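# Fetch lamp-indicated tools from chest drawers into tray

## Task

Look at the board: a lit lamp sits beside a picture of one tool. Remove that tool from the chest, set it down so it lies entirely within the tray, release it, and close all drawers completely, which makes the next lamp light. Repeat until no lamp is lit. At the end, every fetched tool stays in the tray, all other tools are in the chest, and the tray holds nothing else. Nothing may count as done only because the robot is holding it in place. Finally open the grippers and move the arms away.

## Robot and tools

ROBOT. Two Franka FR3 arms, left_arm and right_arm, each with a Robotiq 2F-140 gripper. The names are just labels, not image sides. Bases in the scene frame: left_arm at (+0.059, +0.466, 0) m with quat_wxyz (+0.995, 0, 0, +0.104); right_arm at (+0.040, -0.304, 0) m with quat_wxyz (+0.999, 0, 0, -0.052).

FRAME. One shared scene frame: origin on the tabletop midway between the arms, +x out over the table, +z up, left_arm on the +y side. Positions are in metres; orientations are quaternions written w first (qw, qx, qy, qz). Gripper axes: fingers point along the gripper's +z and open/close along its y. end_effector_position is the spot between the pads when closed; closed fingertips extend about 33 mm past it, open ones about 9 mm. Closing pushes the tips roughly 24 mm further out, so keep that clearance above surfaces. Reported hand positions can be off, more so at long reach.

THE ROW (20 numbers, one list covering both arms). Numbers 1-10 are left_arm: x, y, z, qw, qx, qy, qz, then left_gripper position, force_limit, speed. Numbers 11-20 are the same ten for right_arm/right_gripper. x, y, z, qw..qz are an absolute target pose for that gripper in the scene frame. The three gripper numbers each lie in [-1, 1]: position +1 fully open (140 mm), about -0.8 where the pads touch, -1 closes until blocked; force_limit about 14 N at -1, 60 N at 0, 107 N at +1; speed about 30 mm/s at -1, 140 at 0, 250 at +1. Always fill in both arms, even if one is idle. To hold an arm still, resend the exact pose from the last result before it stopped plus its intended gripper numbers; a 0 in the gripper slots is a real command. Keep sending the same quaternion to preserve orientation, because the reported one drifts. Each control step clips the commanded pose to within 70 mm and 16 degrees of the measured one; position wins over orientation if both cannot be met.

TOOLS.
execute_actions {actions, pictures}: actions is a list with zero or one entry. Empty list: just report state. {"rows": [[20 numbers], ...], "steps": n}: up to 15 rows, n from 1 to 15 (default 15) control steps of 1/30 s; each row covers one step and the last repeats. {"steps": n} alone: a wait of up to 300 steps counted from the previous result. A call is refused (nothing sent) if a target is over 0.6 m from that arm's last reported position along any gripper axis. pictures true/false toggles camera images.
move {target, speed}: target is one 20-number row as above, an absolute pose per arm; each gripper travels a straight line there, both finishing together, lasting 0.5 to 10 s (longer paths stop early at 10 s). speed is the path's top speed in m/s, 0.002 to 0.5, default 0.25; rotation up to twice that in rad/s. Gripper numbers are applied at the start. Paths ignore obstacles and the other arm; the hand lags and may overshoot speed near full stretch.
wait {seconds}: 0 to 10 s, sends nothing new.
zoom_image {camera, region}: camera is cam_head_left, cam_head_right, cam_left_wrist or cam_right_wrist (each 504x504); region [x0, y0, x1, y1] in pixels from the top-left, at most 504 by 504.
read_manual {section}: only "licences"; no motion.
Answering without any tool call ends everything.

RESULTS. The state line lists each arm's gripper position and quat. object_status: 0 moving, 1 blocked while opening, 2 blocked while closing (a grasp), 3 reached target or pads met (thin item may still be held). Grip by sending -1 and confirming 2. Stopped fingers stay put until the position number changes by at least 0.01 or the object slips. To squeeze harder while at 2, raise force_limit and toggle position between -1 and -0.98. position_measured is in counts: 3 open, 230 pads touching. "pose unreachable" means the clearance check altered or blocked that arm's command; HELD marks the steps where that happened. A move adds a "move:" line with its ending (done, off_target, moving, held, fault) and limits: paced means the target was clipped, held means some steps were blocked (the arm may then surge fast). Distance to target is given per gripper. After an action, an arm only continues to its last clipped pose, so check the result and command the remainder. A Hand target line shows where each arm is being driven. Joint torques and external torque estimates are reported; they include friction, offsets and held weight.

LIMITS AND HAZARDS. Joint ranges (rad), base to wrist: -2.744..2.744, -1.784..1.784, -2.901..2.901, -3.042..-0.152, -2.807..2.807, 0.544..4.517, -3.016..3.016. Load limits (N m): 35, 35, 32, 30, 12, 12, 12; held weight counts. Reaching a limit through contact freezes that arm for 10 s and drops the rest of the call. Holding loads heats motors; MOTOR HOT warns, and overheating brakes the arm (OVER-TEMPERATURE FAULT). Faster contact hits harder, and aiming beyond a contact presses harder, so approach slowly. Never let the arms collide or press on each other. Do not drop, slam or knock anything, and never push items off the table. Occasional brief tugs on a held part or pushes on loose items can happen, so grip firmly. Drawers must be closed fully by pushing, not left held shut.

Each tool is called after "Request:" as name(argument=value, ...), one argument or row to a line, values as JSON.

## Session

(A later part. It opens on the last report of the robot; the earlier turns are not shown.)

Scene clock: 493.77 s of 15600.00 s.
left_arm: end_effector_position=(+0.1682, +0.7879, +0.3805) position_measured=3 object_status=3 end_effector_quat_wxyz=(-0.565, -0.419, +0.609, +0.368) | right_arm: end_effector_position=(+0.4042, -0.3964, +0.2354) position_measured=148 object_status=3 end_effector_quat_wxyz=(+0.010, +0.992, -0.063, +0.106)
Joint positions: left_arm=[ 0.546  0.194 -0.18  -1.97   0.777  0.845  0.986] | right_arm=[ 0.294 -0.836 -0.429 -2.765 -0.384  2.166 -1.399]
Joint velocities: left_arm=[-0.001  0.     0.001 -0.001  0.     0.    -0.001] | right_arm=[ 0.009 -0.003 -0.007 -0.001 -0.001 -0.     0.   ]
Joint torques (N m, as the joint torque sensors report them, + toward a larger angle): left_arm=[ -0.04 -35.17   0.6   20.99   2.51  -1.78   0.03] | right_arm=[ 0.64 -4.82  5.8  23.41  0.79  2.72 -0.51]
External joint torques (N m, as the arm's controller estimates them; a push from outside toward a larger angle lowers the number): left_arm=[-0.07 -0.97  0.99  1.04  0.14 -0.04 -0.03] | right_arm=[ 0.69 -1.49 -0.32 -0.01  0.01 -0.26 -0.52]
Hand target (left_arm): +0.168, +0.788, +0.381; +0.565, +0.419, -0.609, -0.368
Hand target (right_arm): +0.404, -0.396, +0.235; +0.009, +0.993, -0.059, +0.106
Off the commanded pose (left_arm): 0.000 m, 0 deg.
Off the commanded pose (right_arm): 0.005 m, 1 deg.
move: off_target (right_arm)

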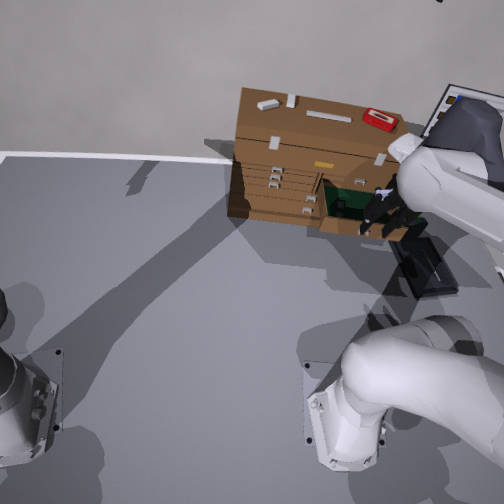

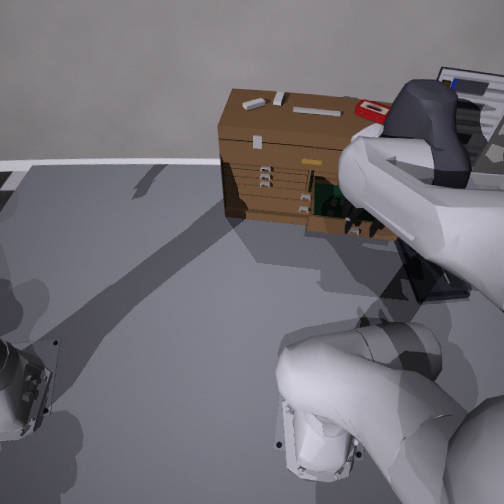

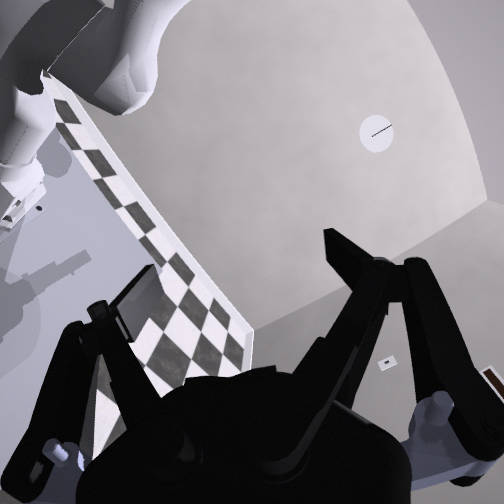

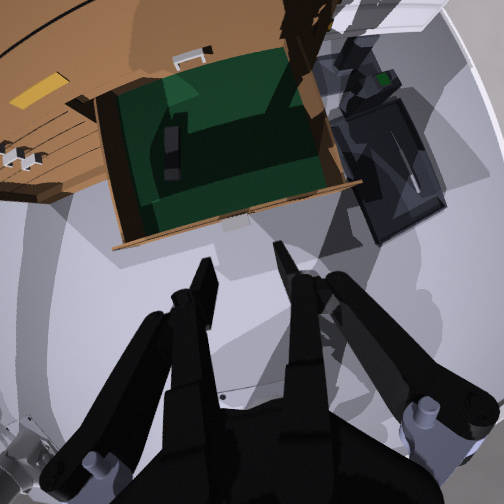

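Request:
move(
  target=[0.1682,0.7879,0.3805,-0.565,-0.419,0.609,0.368,1,0,0,0.405,-0.394,0.183,0.006,0.993,-0.06,0.104,-0.15,0,0],
  speed=0.1,
)

Request:
move(
  target=[0.1682,0.7879,0.3805,-0.565,-0.419,0.609,0.368,1,0,0,0.535,-0.408,0.181,0.015,0.964,-0.056,0.259,-0.15,0,0],
  speed=0.09,
)

Request:
move(
  target=[0.1682,0.7879,0.3805,-0.565,-0.419,0.609,0.368,1,0,0,0.57,-0.412,0.177,0.02,0.938,-0.055,0.341,-0.15,0,0],
  speed=0.08,
)

Request:
move(
  target=[0.1682,0.7879,0.3805,-0.565,-0.419,0.609,0.368,1,0,0,0.598,-0.415,0.174,0.02,0.938,-0.055,0.341,-0.15,0,0],
  speed=0.035,
)

Request:
move(
  target=[0.1682,0.7879,0.3805,-0.565,-0.419,0.609,0.368,1,0,0,0.55,-0.38,0.18,0.02,0.938,-0.055,0.341,-0.15,0,0],
  speed=0.1,
)

Scene clock: 510.27 s of 15600.00 s.
left_arm: end_effector_position=(+0.1682, +0.7879, +0.3805) position_measured=3 object_status=3 end_effector_quat_wxyz=(-0.565, -0.419, +0.609, +0.368) | right_arm: end_effector_position=(+0.4038, -0.3924, +0.1833) position_measured=148 object_status=3 end_effector_quat_wxyz=(+0.005, +0.993, -0.058, +0.102)
Joint positions: left_arm=[ 0.546  0.194 -0.18  -1.97   0.777  0.845  0.986] | right_arm=[ 0.29  -0.762 -0.479 -2.855 -0.42   2.321 -1.399]
Joint velocities: left_arm=[ 0.001 -0.002 -0.001 -0.001  0.002  0.001 -0.   ] | right_arm=[-0.004  0.003 -0.001 -0.     0.     0.015 -0.001]
Joint torques (N m, as the joint torque sensors report them, + toward a larger angle): left_arm=[ -0.07 -34.63   0.04  20.84   2.51  -1.81   0.08] | right_arm=[-1.22 -4.78  6.4  22.25 -0.08  3.52 -0.07]
External joint torques (N m, as the arm's controller estimates them; a push from outside toward a larger angle lowers the number): left_arm=[-0.08 -0.26  0.45  0.81  0.14 -0.07  0.02] | right_arm=[-1.18 -0.18  0.65 -0.09 -0.82  0.57 -0.08]
Hand target (left_arm): +0.168, +0.788, +0.381; +0.565, +0.419, -0.609, -0.368
Hand target (right_arm): +0.405, -0.393, +0.183; +0.006, +0.993, -0.059, +0.104
Off the commanded pose (left_arm): 0.000 m, 0 deg.
Off the commanded pose (right_arm): 0.002 m, 0 deg.
After step 90, 12.40 s passed at rest.
move: done

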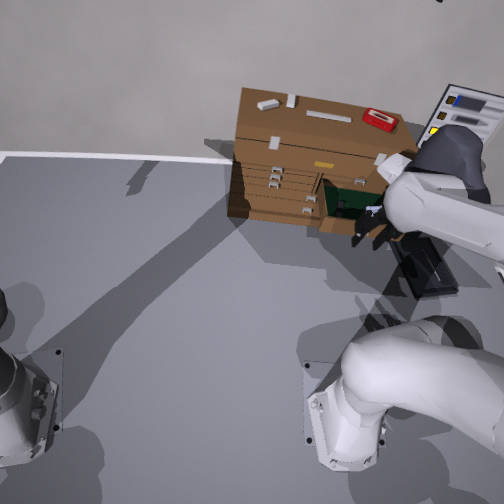

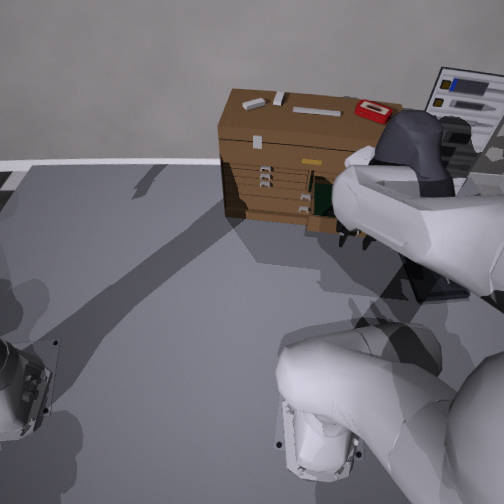

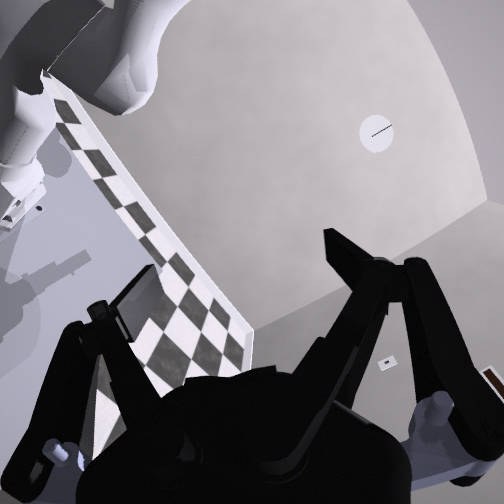

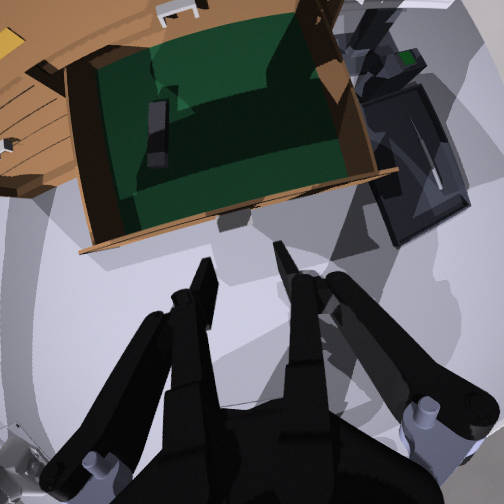

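Scene clock: 512.67 s of 15600.00 s.
left_arm: end_effector_position=(+0.1682, +0.7879, +0.3805) position_measured=3 object_status=3 end_effector_quat_wxyz=(-0.565, -0.419, +0.609, +0.368) | right_arm: end_effector_position=(+0.5295, -0.4086, +0.1738) position_measured=148 object_status=3 end_effector_quat_wxyz=(+0.019, +0.967, -0.051, +0.249)
Joint positions: left_arm=[ 0.546  0.194 -0.18  -1.97   0.777  0.845  0.986] | right_arm=[ 0.304 -0.399 -0.529 -2.807 -0.472  2.936 -1.371]
Joint velocities: left_arm=[-0.001  0.    -0.001 -0.     0.001  0.    -0.001] | right_arm=[-0.002  0.003  0.     0.     0.002  0.016  0.   ]
Joint torques (N m, as the joint torque sensors report them, + toward a larger angle): left_arm=[ -0.23 -35.1    0.1   20.74   2.44  -1.75   0.05] | right_arm=[ -0.74 -13.56   6.05  23.49   1.15   4.89   0.29]
External joint torques (N m, as the arm's controller estimates them; a push from outside toward a larger angle lowers the number): left_arm=[-0.23 -0.79  0.53  0.75  0.07 -0.01 -0.01] | right_arm=[-0.75 -0.34  2.25  3.12  0.38  1.53  0.27]
Hand target (left_arm): +0.168, +0.788, +0.381; +0.565, +0.419, -0.609, -0.368
Hand target (right_arm): +0.535, -0.409, +0.180; +0.017, +0.964, -0.056, +0.259
Off the commanded pose (left_arm): 0.000 m, 0 deg.
Off the commanded pose (right_arm): 0.009 m, 1 deg.
move: off_target (right_arm)

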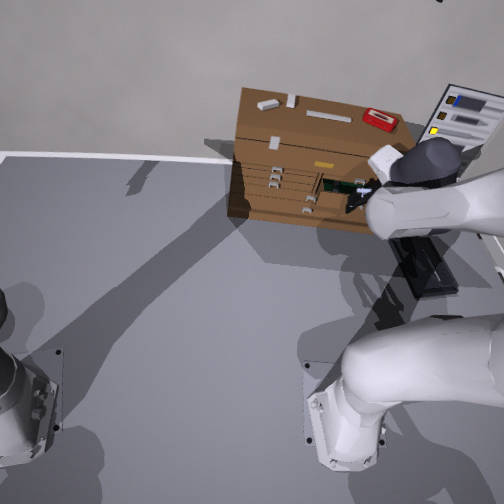

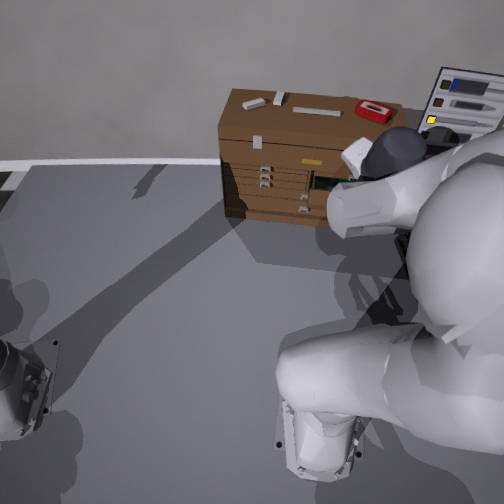

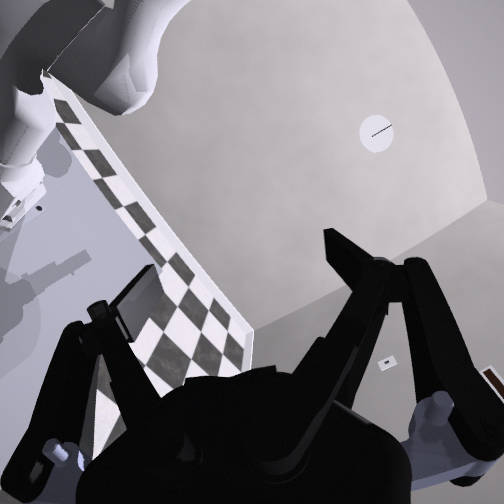

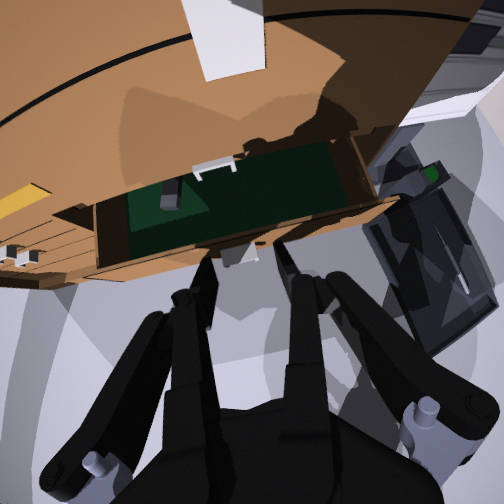

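Scene clock: 514.50 s of 15600.00 s.
left_arm: end_effector_position=(+0.1682, +0.7879, +0.3805) position_measured=3 object_status=3 end_effector_quat_wxyz=(-0.565, -0.419, +0.609, +0.368) | right_arm: end_effector_position=(+0.5666, -0.4116, +0.1713) position_measured=148 object_status=3 end_effector_quat_wxyz=(+0.023, +0.941, -0.050, +0.333)
Joint positions: left_arm=[ 0.546  0.194 -0.18  -1.97   0.777  0.845  0.986] | right_arm=[ 0.133 -0.222 -0.385 -2.834 -0.478  3.308 -1.342]
Joint velocities: left_arm=[-0.003 -0.001  0.     0.001  0.     0.001  0.001] | right_arm=[-0.023  0.003  0.029 -0.003  0.016  0.017  0.001]
Joint torques (N m, as the joint torque sensors report them, + toward a larger angle): left_arm=[  0.05 -35.24   0.58  20.34   2.5   -1.86   0.09] | right_arm=[ -1.05 -18.22   3.02  20.16   1.64   4.96   0.24]
External joint torques (N m, as the arm's controller estimates them; a push from outside toward a larger angle lowers the number): left_arm=[ 0.13 -0.83  1.07  0.31  0.13 -0.12  0.03] | right_arm=[-1.07 -0.38  1.63  1.86  0.8   1.52  0.22]
Hand target (left_arm): +0.168, +0.788, +0.381; +0.565, +0.419, -0.609, -0.368
Hand target (right_arm): +0.570, -0.412, +0.177; +0.020, +0.938, -0.055, +0.341
Off the commanded pose (left_arm): 0.000 m, 0 deg.
Off the commanded pose (right_arm): 0.007 m, 1 deg.
move: off_target (right_arm)

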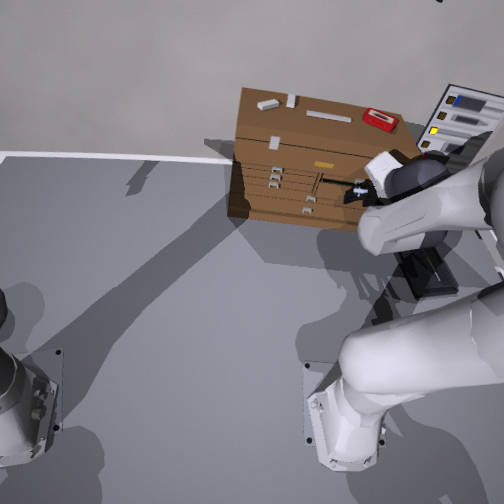

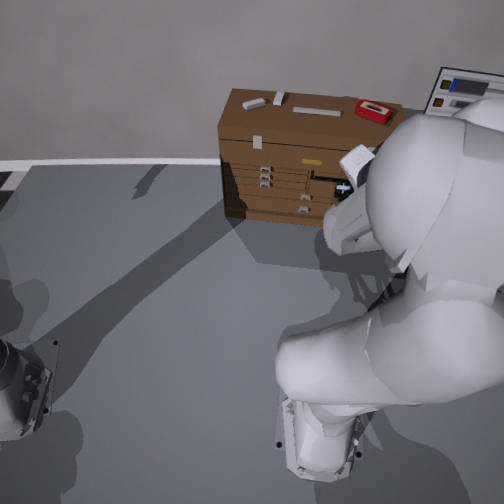

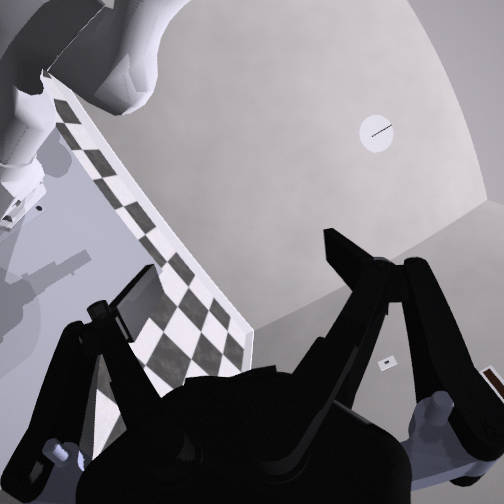

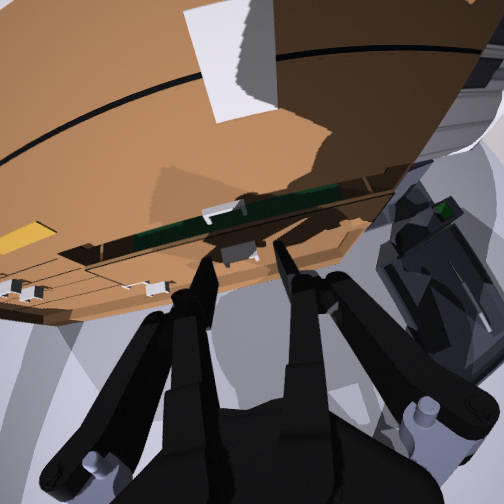

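Scene clock: 515.63 s of 15600.00 s.
left_arm: end_effector_position=(+0.1682, +0.7879, +0.3805) position_measured=3 object_status=3 end_effector_quat_wxyz=(-0.565, -0.419, +0.609, +0.368) | right_arm: end_effector_position=(+0.5905, -0.4147, +0.1705) position_measured=148 object_status=3 end_effector_quat_wxyz=(+0.024, +0.940, -0.048, +0.336)
Joint positions: left_arm=[ 0.546  0.194 -0.18  -1.97   0.777  0.845  0.986] | right_arm=[ 0.248 -0.153 -0.484 -2.765 -0.472  3.319 -1.336]
Joint velocities: left_arm=[-0.     0.002  0.001  0.    -0.001  0.     0.   ] | right_arm=[ 0.078 -0.    -0.08   0.005 -0.001  0.     0.   ]
Joint torques (N m, as the joint torque sensors report them, + toward a larger angle): left_arm=[ -0.31 -35.43   0.32  20.57   2.51  -1.79   0.1 ] | right_arm=[  2.09 -11.39   2.79  27.28   2.52   4.72   0.56]
External joint torques (N m, as the arm's controller estimates them; a push from outside toward a larger angle lowers the number): left_arm=[-0.34 -1.19  0.72  0.62  0.14 -0.05  0.04] | right_arm=[2.03 8.11 1.31 8.91 1.66 1.25 0.55]
Hand target (left_arm): +0.168, +0.788, +0.381; +0.565, +0.419, -0.609, -0.368
Hand target (right_arm): +0.598, -0.416, +0.174; +0.022, +0.938, -0.055, +0.341
Off the commanded pose (left_arm): 0.000 m, 0 deg.
Off the commanded pose (right_arm): 0.008 m, 1 deg.
move: off_target (right_arm)

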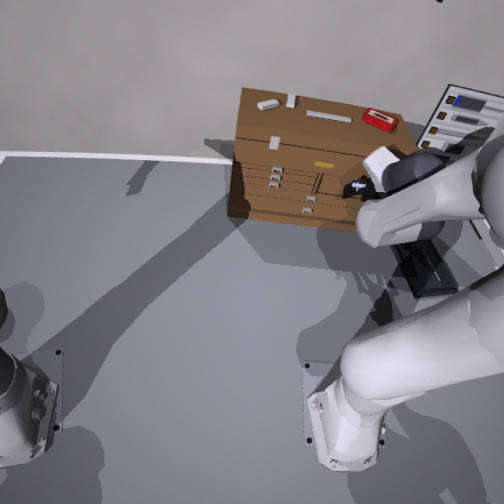

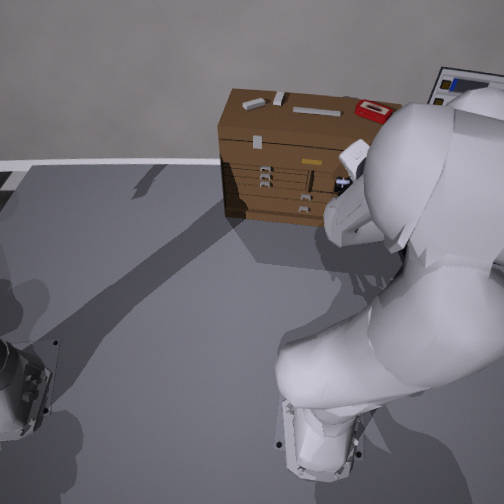

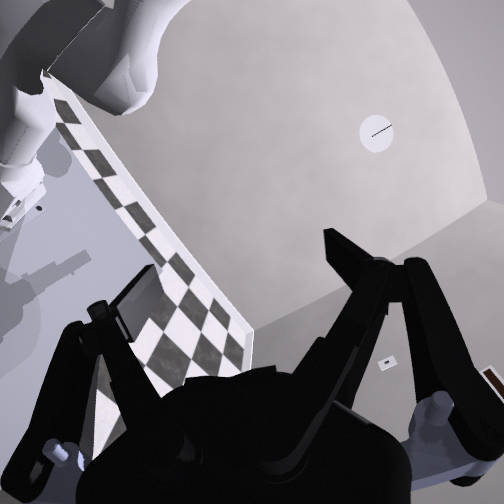

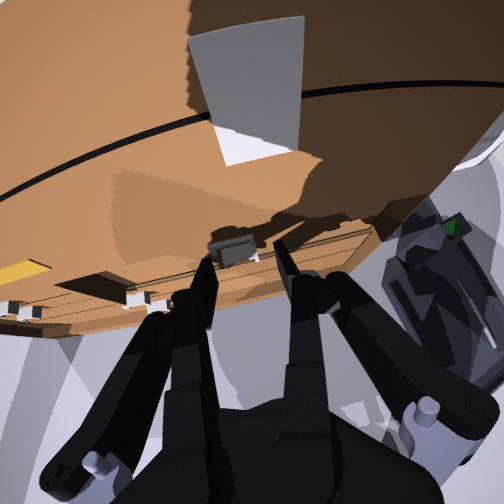

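Scene clock: 516.57 s of 15600.00 s.
left_arm: end_effector_position=(+0.1682, +0.7879, +0.3805) position_measured=3 object_status=3 end_effector_quat_wxyz=(-0.565, -0.419, +0.609, +0.368) | right_arm: end_effector_position=(+0.5516, -0.3777, +0.1803) position_measured=148 object_status=3 end_effector_quat_wxyz=(+0.020, +0.938, -0.048, +0.342)
Joint positions: left_arm=[ 0.546  0.194 -0.18  -1.97   0.777  0.845  0.986] | right_arm=[-0.032 -0.306 -0.131 -2.916 -0.396  3.316 -1.331]
Joint velocities: left_arm=[-0.     0.001  0.     0.001  0.001  0.001  0.001] | right_arm=[-0.049 -0.002  0.061 -0.007  0.033 -0.     0.007]
Joint torques (N m, as the joint torque sensors report them, + toward a larger angle): left_arm=[ -0.21 -35.2    0.56  20.86   2.49  -1.84   0.07] | right_arm=[ -1.2  -17.21   1.28  18.67   1.62   3.13   0.17]
External joint torques (N m, as the arm's controller estimates them; a push from outside toward a larger angle lowers the number): left_arm=[-0.26 -1.01  0.94  0.92  0.12 -0.11  0.01] | right_arm=[-1.17 -1.26  1.14 -0.19  0.73 -0.34  0.16]
Hand target (left_arm): +0.168, +0.788, +0.381; +0.565, +0.419, -0.609, -0.368
Hand target (right_arm): +0.551, -0.379, +0.180; +0.019, +0.938, -0.055, +0.341
Off the commanded pose (left_arm): 0.000 m, 0 deg.
Off the commanded pose (right_arm): 0.003 m, 1 deg.
move: done

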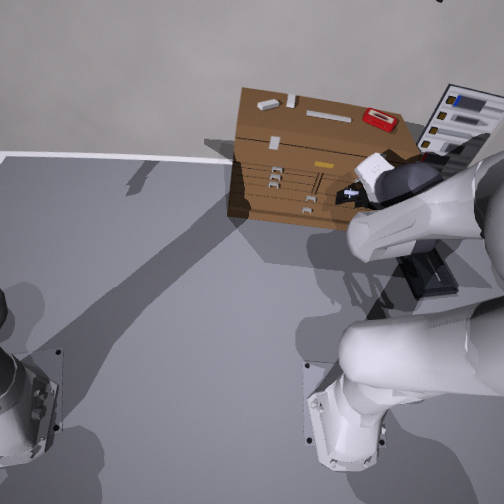

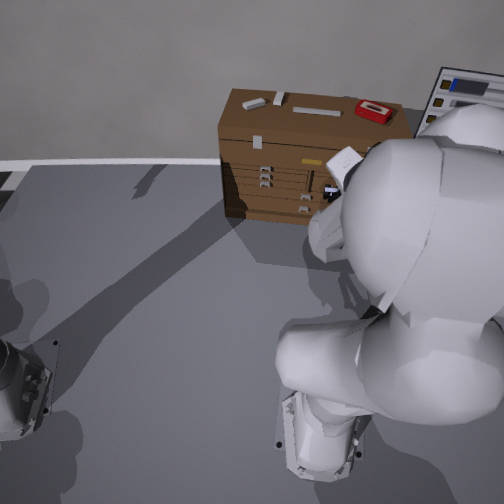

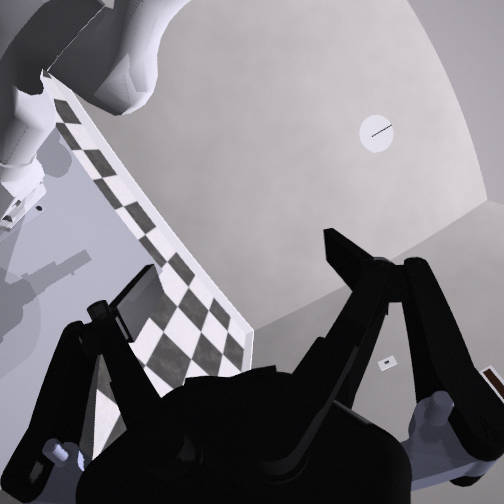

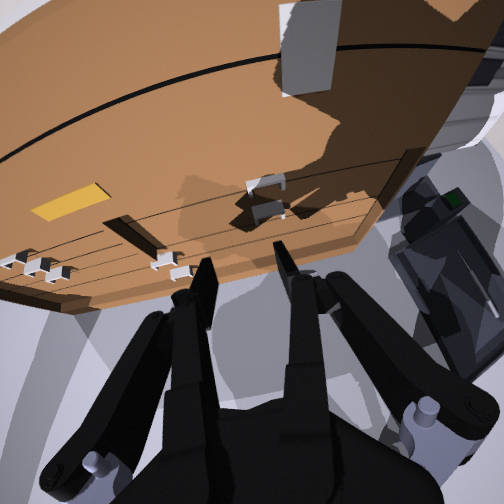

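Request:
move(
  target=[0.1682,0.7879,0.3805,-0.565,-0.419,0.609,0.368,1,0,0,0.46,-0.54,0.22,0.045,0.951,-0.255,0.168,-0.15,0,0],
  speed=0.25,
)

Scene clock: 524.77 s of 15600.00 s.
left_arm: end_effector_position=(+0.1682, +0.7879, +0.3805) position_measured=3 object_status=3 end_effector_quat_wxyz=(-0.565, -0.419, +0.609, +0.368) | right_arm: end_effector_position=(+0.4566, -0.5396, +0.2221) position_measured=148 object_status=3 end_effector_quat_wxyz=(+0.042, +0.950, -0.258, +0.169)
Joint positions: left_arm=[ 0.546  0.194 -0.18  -1.97   0.777  0.845  0.986] | right_arm=[-0.055 -0.506 -0.369 -2.671 -0.301  2.528 -1.341]
Joint velocities: left_arm=[ 0.001 -0.     0.    -0.     0.001  0.001 -0.   ] | right_arm=[ 0.003 -0.    -0.003  0.001  0.    -0.012  0.001]
Joint torques (N m, as the joint torque sensors report them, + toward a larger angle): left_arm=[ -0.07 -35.61   0.57  20.59   2.48  -1.84   0.02] | right_arm=[  0.65 -12.52   3.47  24.13   0.83   2.5   -0.41]
External joint torques (N m, as the arm's controller estimates them; a push from outside toward a larger angle lowers the number): left_arm=[-0.11 -1.26  0.95  0.6   0.11 -0.09 -0.04] | right_arm=[ 0.63  0.44 -0.31  0.84  0.08 -0.71 -0.42]
Hand target (left_arm): +0.168, +0.788, +0.381; +0.565, +0.419, -0.609, -0.368
Hand target (right_arm): +0.455, -0.539, +0.221; +0.041, +0.952, -0.255, +0.165
Off the commanded pose (left_arm): 0.000 m, 0 deg.
Off the commanded pose (right_arm): 0.004 m, 1 deg.
After step 90, 3.37 s passed at rest.
move: off_target (right_arm)

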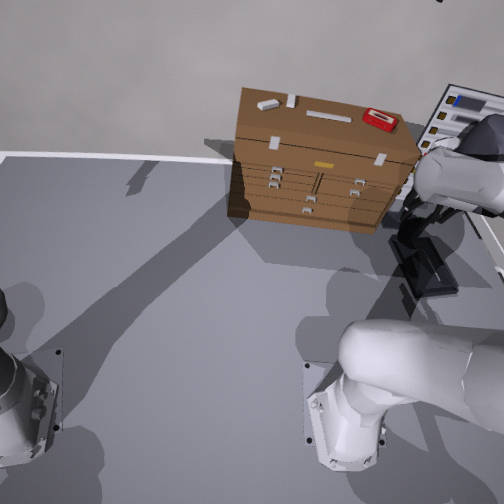

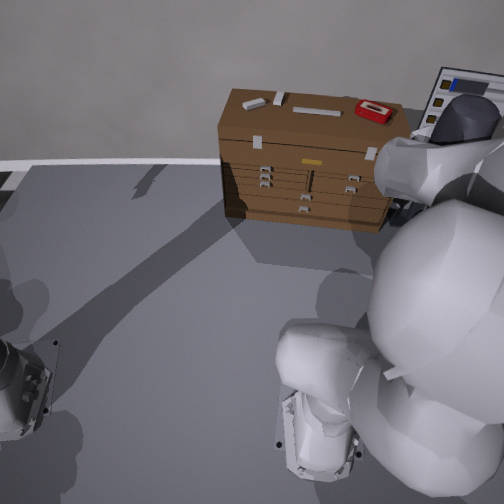

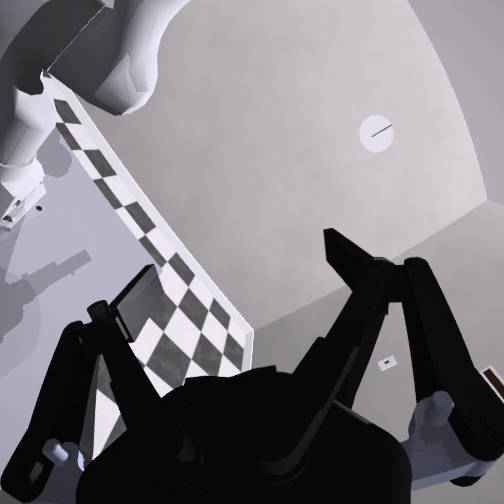

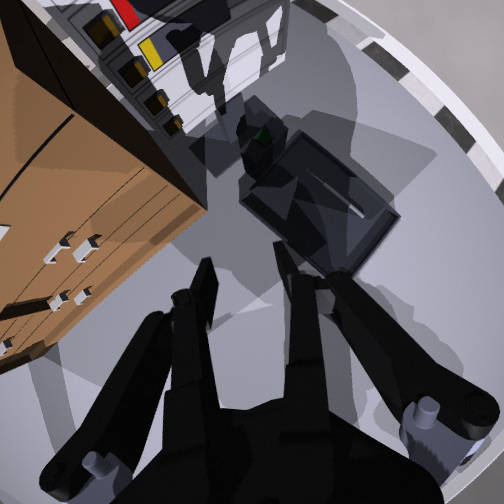

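Request:
move(
  target=[0.1682,0.7879,0.3805,-0.565,-0.419,0.609,0.368,1,0,0,0.35,-0.45,0.25,0.027,0.961,-0.257,0.101,-0.15,0,0],
  speed=0.2,
)

Request:
zoom_image(
  camera="cam_head_left",
  region=[384,70,504,220],
)

Scene clock: 533.23 s of 15600.00 s.
left_arm: end_effector_position=(+0.1682, +0.7879, +0.3805) position_measured=3 object_status=3 end_effector_quat_wxyz=(-0.565, -0.419, +0.609, +0.368) | right_arm: end_effector_position=(+0.3535, -0.4499, +0.2518) position_measured=148 object_status=3 end_effector_quat_wxyz=(+0.028, +0.962, -0.252, +0.104)
Joint positions: left_arm=[ 0.546  0.194 -0.18  -1.97   0.777  0.845  0.986] | right_arm=[-0.086 -0.924 -0.207 -2.807 -0.236  2.098 -1.294]
Joint velocities: left_arm=[ 0.     0.001  0.001 -0.    -0.    -0.001  0.   ] | right_arm=[-0.001 -0.     0.001 -0.001  0.003 -0.01   0.003]
Joint torques (N m, as the joint torque sensors report them, + toward a larger angle): left_arm=[ -0.37 -35.14   0.53  20.67   2.49  -1.8    0.  ] | right_arm=[-1.45 -3.63  4.19 24.2   1.41  2.34  0.27]
External joint torques (N m, as the arm's controller estimates them; a push from outside toward a larger angle lowers the number): left_arm=[-0.43 -0.9   0.9   0.72  0.12 -0.05 -0.06] | right_arm=[-1.48 -1.68  1.43 -0.37  0.64 -0.65  0.26]
Hand target (left_arm): +0.168, +0.788, +0.381; +0.565, +0.419, -0.609, -0.368
Hand target (right_arm): +0.352, -0.449, +0.251; +0.026, +0.961, -0.257, +0.102
Off the commanded pose (left_arm): 0.000 m, 0 deg.
Off the commanded pose (right_arm): 0.004 m, 1 deg.
After step 90, 3.97 s passed at rest.
move: off_target (right_arm)

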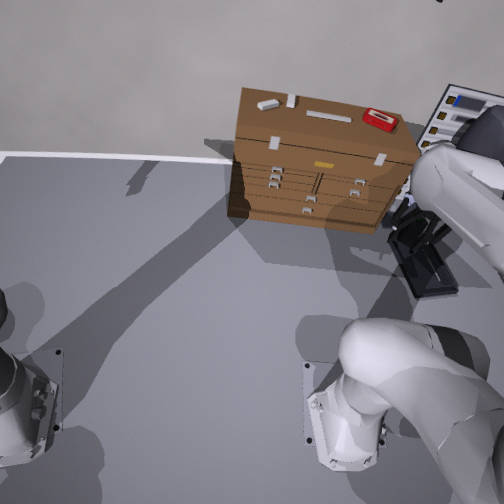

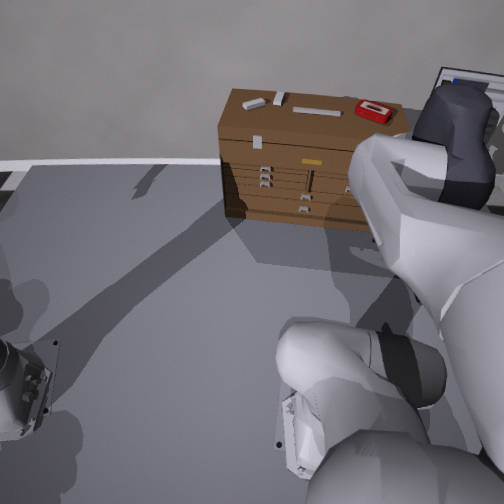

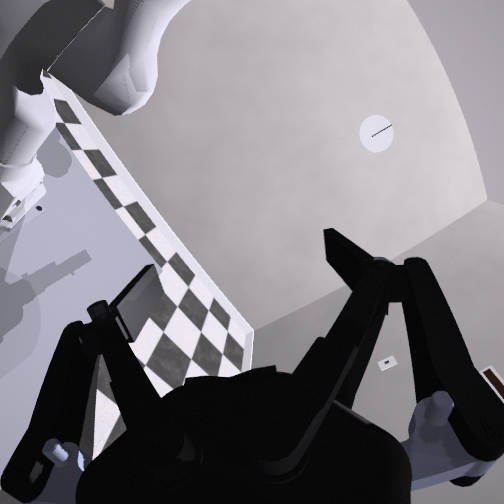

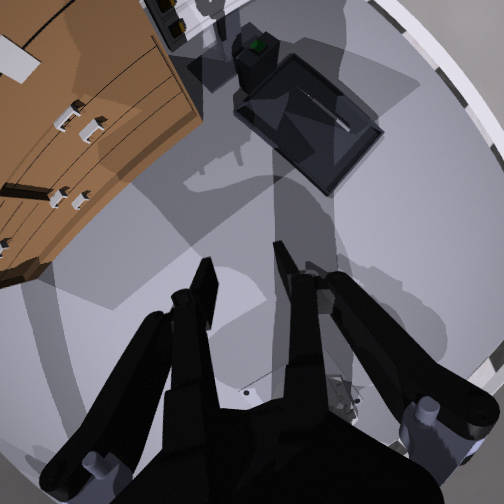

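Region (384, 70, 504, 220) of cam_head_left's 504x504 image, scaled by 3.360, with more detail than that image has; it fills the left 403 columns of this view, and the rest is white.

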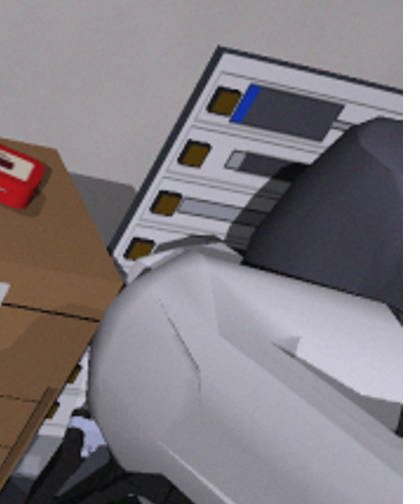

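Request:
move(
  target=[0.1682,0.7879,0.3805,-0.565,-0.419,0.609,0.368,1,0,0,0.44,-0.62,0.25,0.045,0.957,-0.168,0.255,-0.15,0,0],
  speed=0.2,
)

Scene clock: 538.97 s of 15600.00 s.
left_arm: end_effector_position=(+0.1682, +0.7879, +0.3805) position_measured=3 object_status=3 end_effector_quat_wxyz=(-0.565, -0.419, +0.609, +0.368) | right_arm: end_effector_position=(+0.4363, -0.6183, +0.2453) position_measured=148 object_status=3 end_effector_quat_wxyz=(+0.042, +0.952, -0.174, +0.250)
Joint positions: left_arm=[ 0.546  0.194 -0.18  -1.97   0.777  0.845  0.986] | right_arm=[ 0.073 -0.633 -0.752 -2.685 -0.45   2.644 -1.641]
Joint velocities: left_arm=[ 0.     0.     0.001  0.    -0.002 -0.     0.001] | right_arm=[ 0.009 -0.004 -0.01   0.001 -0.012  0.002 -0.016]
Joint torques (N m, as the joint torque sensors report them, + toward a larger angle): left_arm=[ -0.32 -34.8    0.23  20.49   2.43  -1.76   0.07] | right_arm=[-0.03 -8.24 10.01 22.59 -0.36  3.8  -0.58]
External joint torques (N m, as the arm's controller estimates them; a push from outside toward a larger angle lowers the number): left_arm=[-0.42 -0.54  0.57  0.54  0.07 -0.01  0.01] | right_arm=[ 0.01 -2.17  0.79  0.93 -1.07  0.41 -0.6 ]
Hand target (left_arm): +0.168, +0.788, +0.381; +0.565, +0.419, -0.609, -0.368
Hand target (right_arm): +0.438, -0.619, +0.248; +0.046, +0.952, -0.166, +0.253
Off the commanded pose (left_arm): 0.000 m, 0 deg.
Off the commanded pose (right_arm): 0.006 m, 1 deg.
After step 90, 0.90 s passed at rest.
move: off_target (right_arm)

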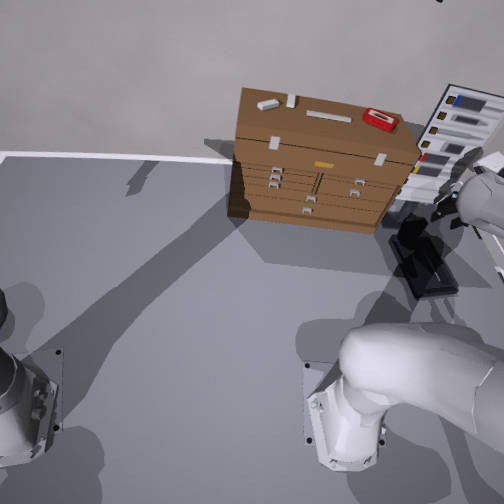

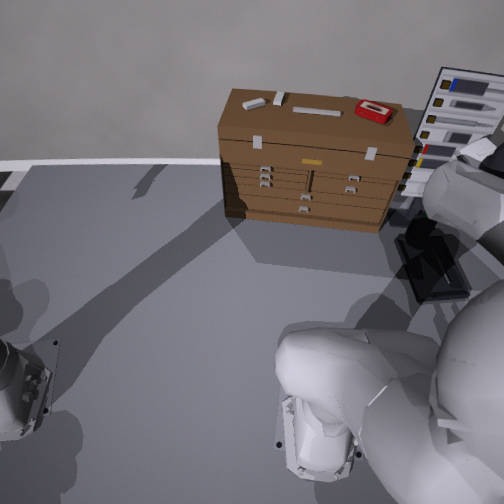

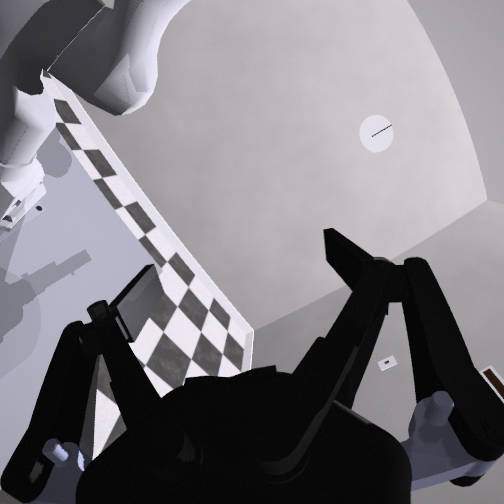

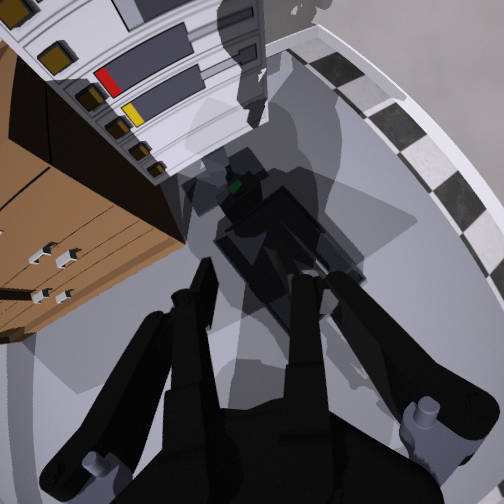

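Request:
move(
  target=[0.1682,0.7879,0.3805,-0.565,-0.419,0.609,0.368,1,0,0,0.33,-0.50,0.32,0.027,0.961,-0.257,0.101,-0.15,0,0],
  speed=0.2,
)

Request:
finished_scene(
  scene=2,
)

Scene clock: 546.87 s of 15600.00 s.
left_arm: end_effector_position=(+0.1682, +0.7879, +0.3805) position_measured=3 object_status=3 end_effector_quat_wxyz=(-0.565, -0.419, +0.609, +0.368) | right_arm: end_effector_position=(+0.3323, -0.5018, +0.3222) position_measured=148 object_status=3 end_effector_quat_wxyz=(+0.028, +0.962, -0.253, +0.103)
Joint positions: left_arm=[ 0.546  0.194 -0.18  -1.97   0.777  0.845  0.986] | right_arm=[-0.13  -0.927 -0.277 -2.615 -0.255  1.915 -1.422]
Joint velocities: left_arm=[-0.001  0.001 -0.001  0.     0.001  0.001 -0.001] | right_arm=[-0.007 -0.     0.005 -0.     0.007 -0.009  0.006]
Joint torques (N m, as the joint torque sensors report them, + toward a larger angle): left_arm=[ -0.54 -35.14   0.21  20.74   2.47  -1.75   0.03] | right_arm=[-1.49 -3.    5.71 24.73  1.6   2.17  0.26]
External joint torques (N m, as the arm's controller estimates them; a push from outside toward a larger angle lowers the number): left_arm=[-0.37 -0.94  0.78  0.8   0.12 -0.03 -0.03] | right_arm=[-1.54 -1.65  1.02  0.63  0.78 -0.82  0.25]
Hand target (left_arm): +0.168, +0.788, +0.381; +0.565, +0.419, -0.609, -0.368
Hand target (right_arm): +0.331, -0.501, +0.322; +0.025, +0.960, -0.259, +0.101
Off the commanded pose (left_arm): 0.000 m, 0 deg.
Off the commanded pose (right_arm): 0.004 m, 1 deg.
After step 90, 3.23 s passed at rest.
move: off_target (right_arm)

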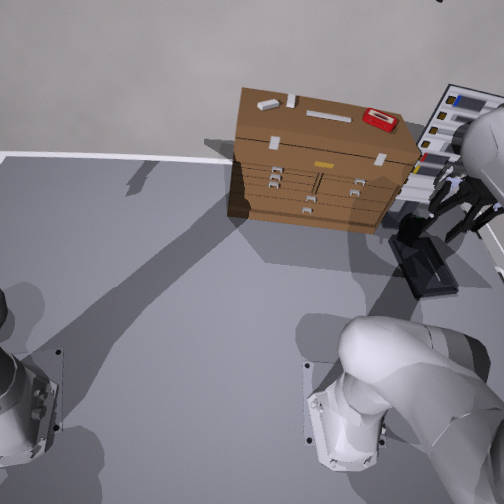

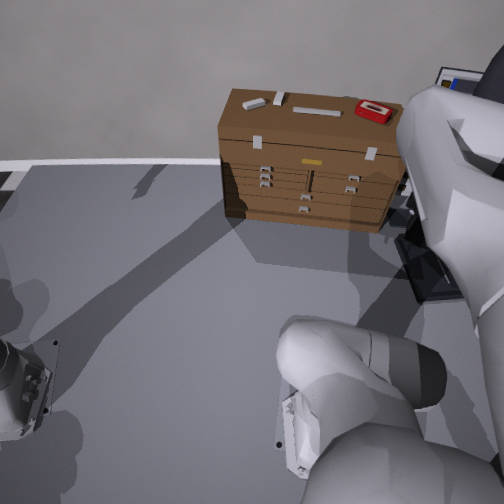

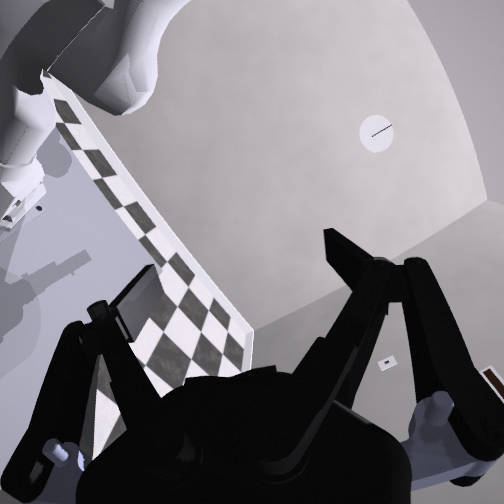

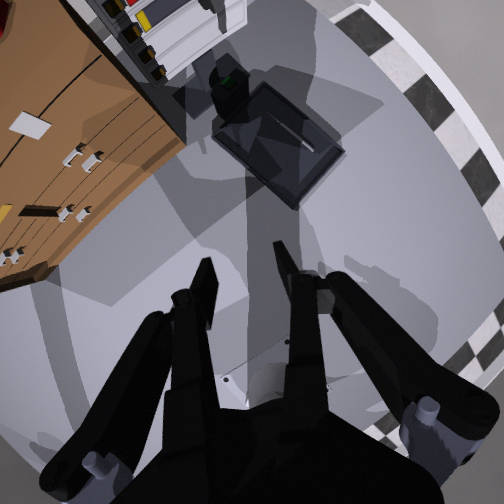

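The scene is finished: the task was done.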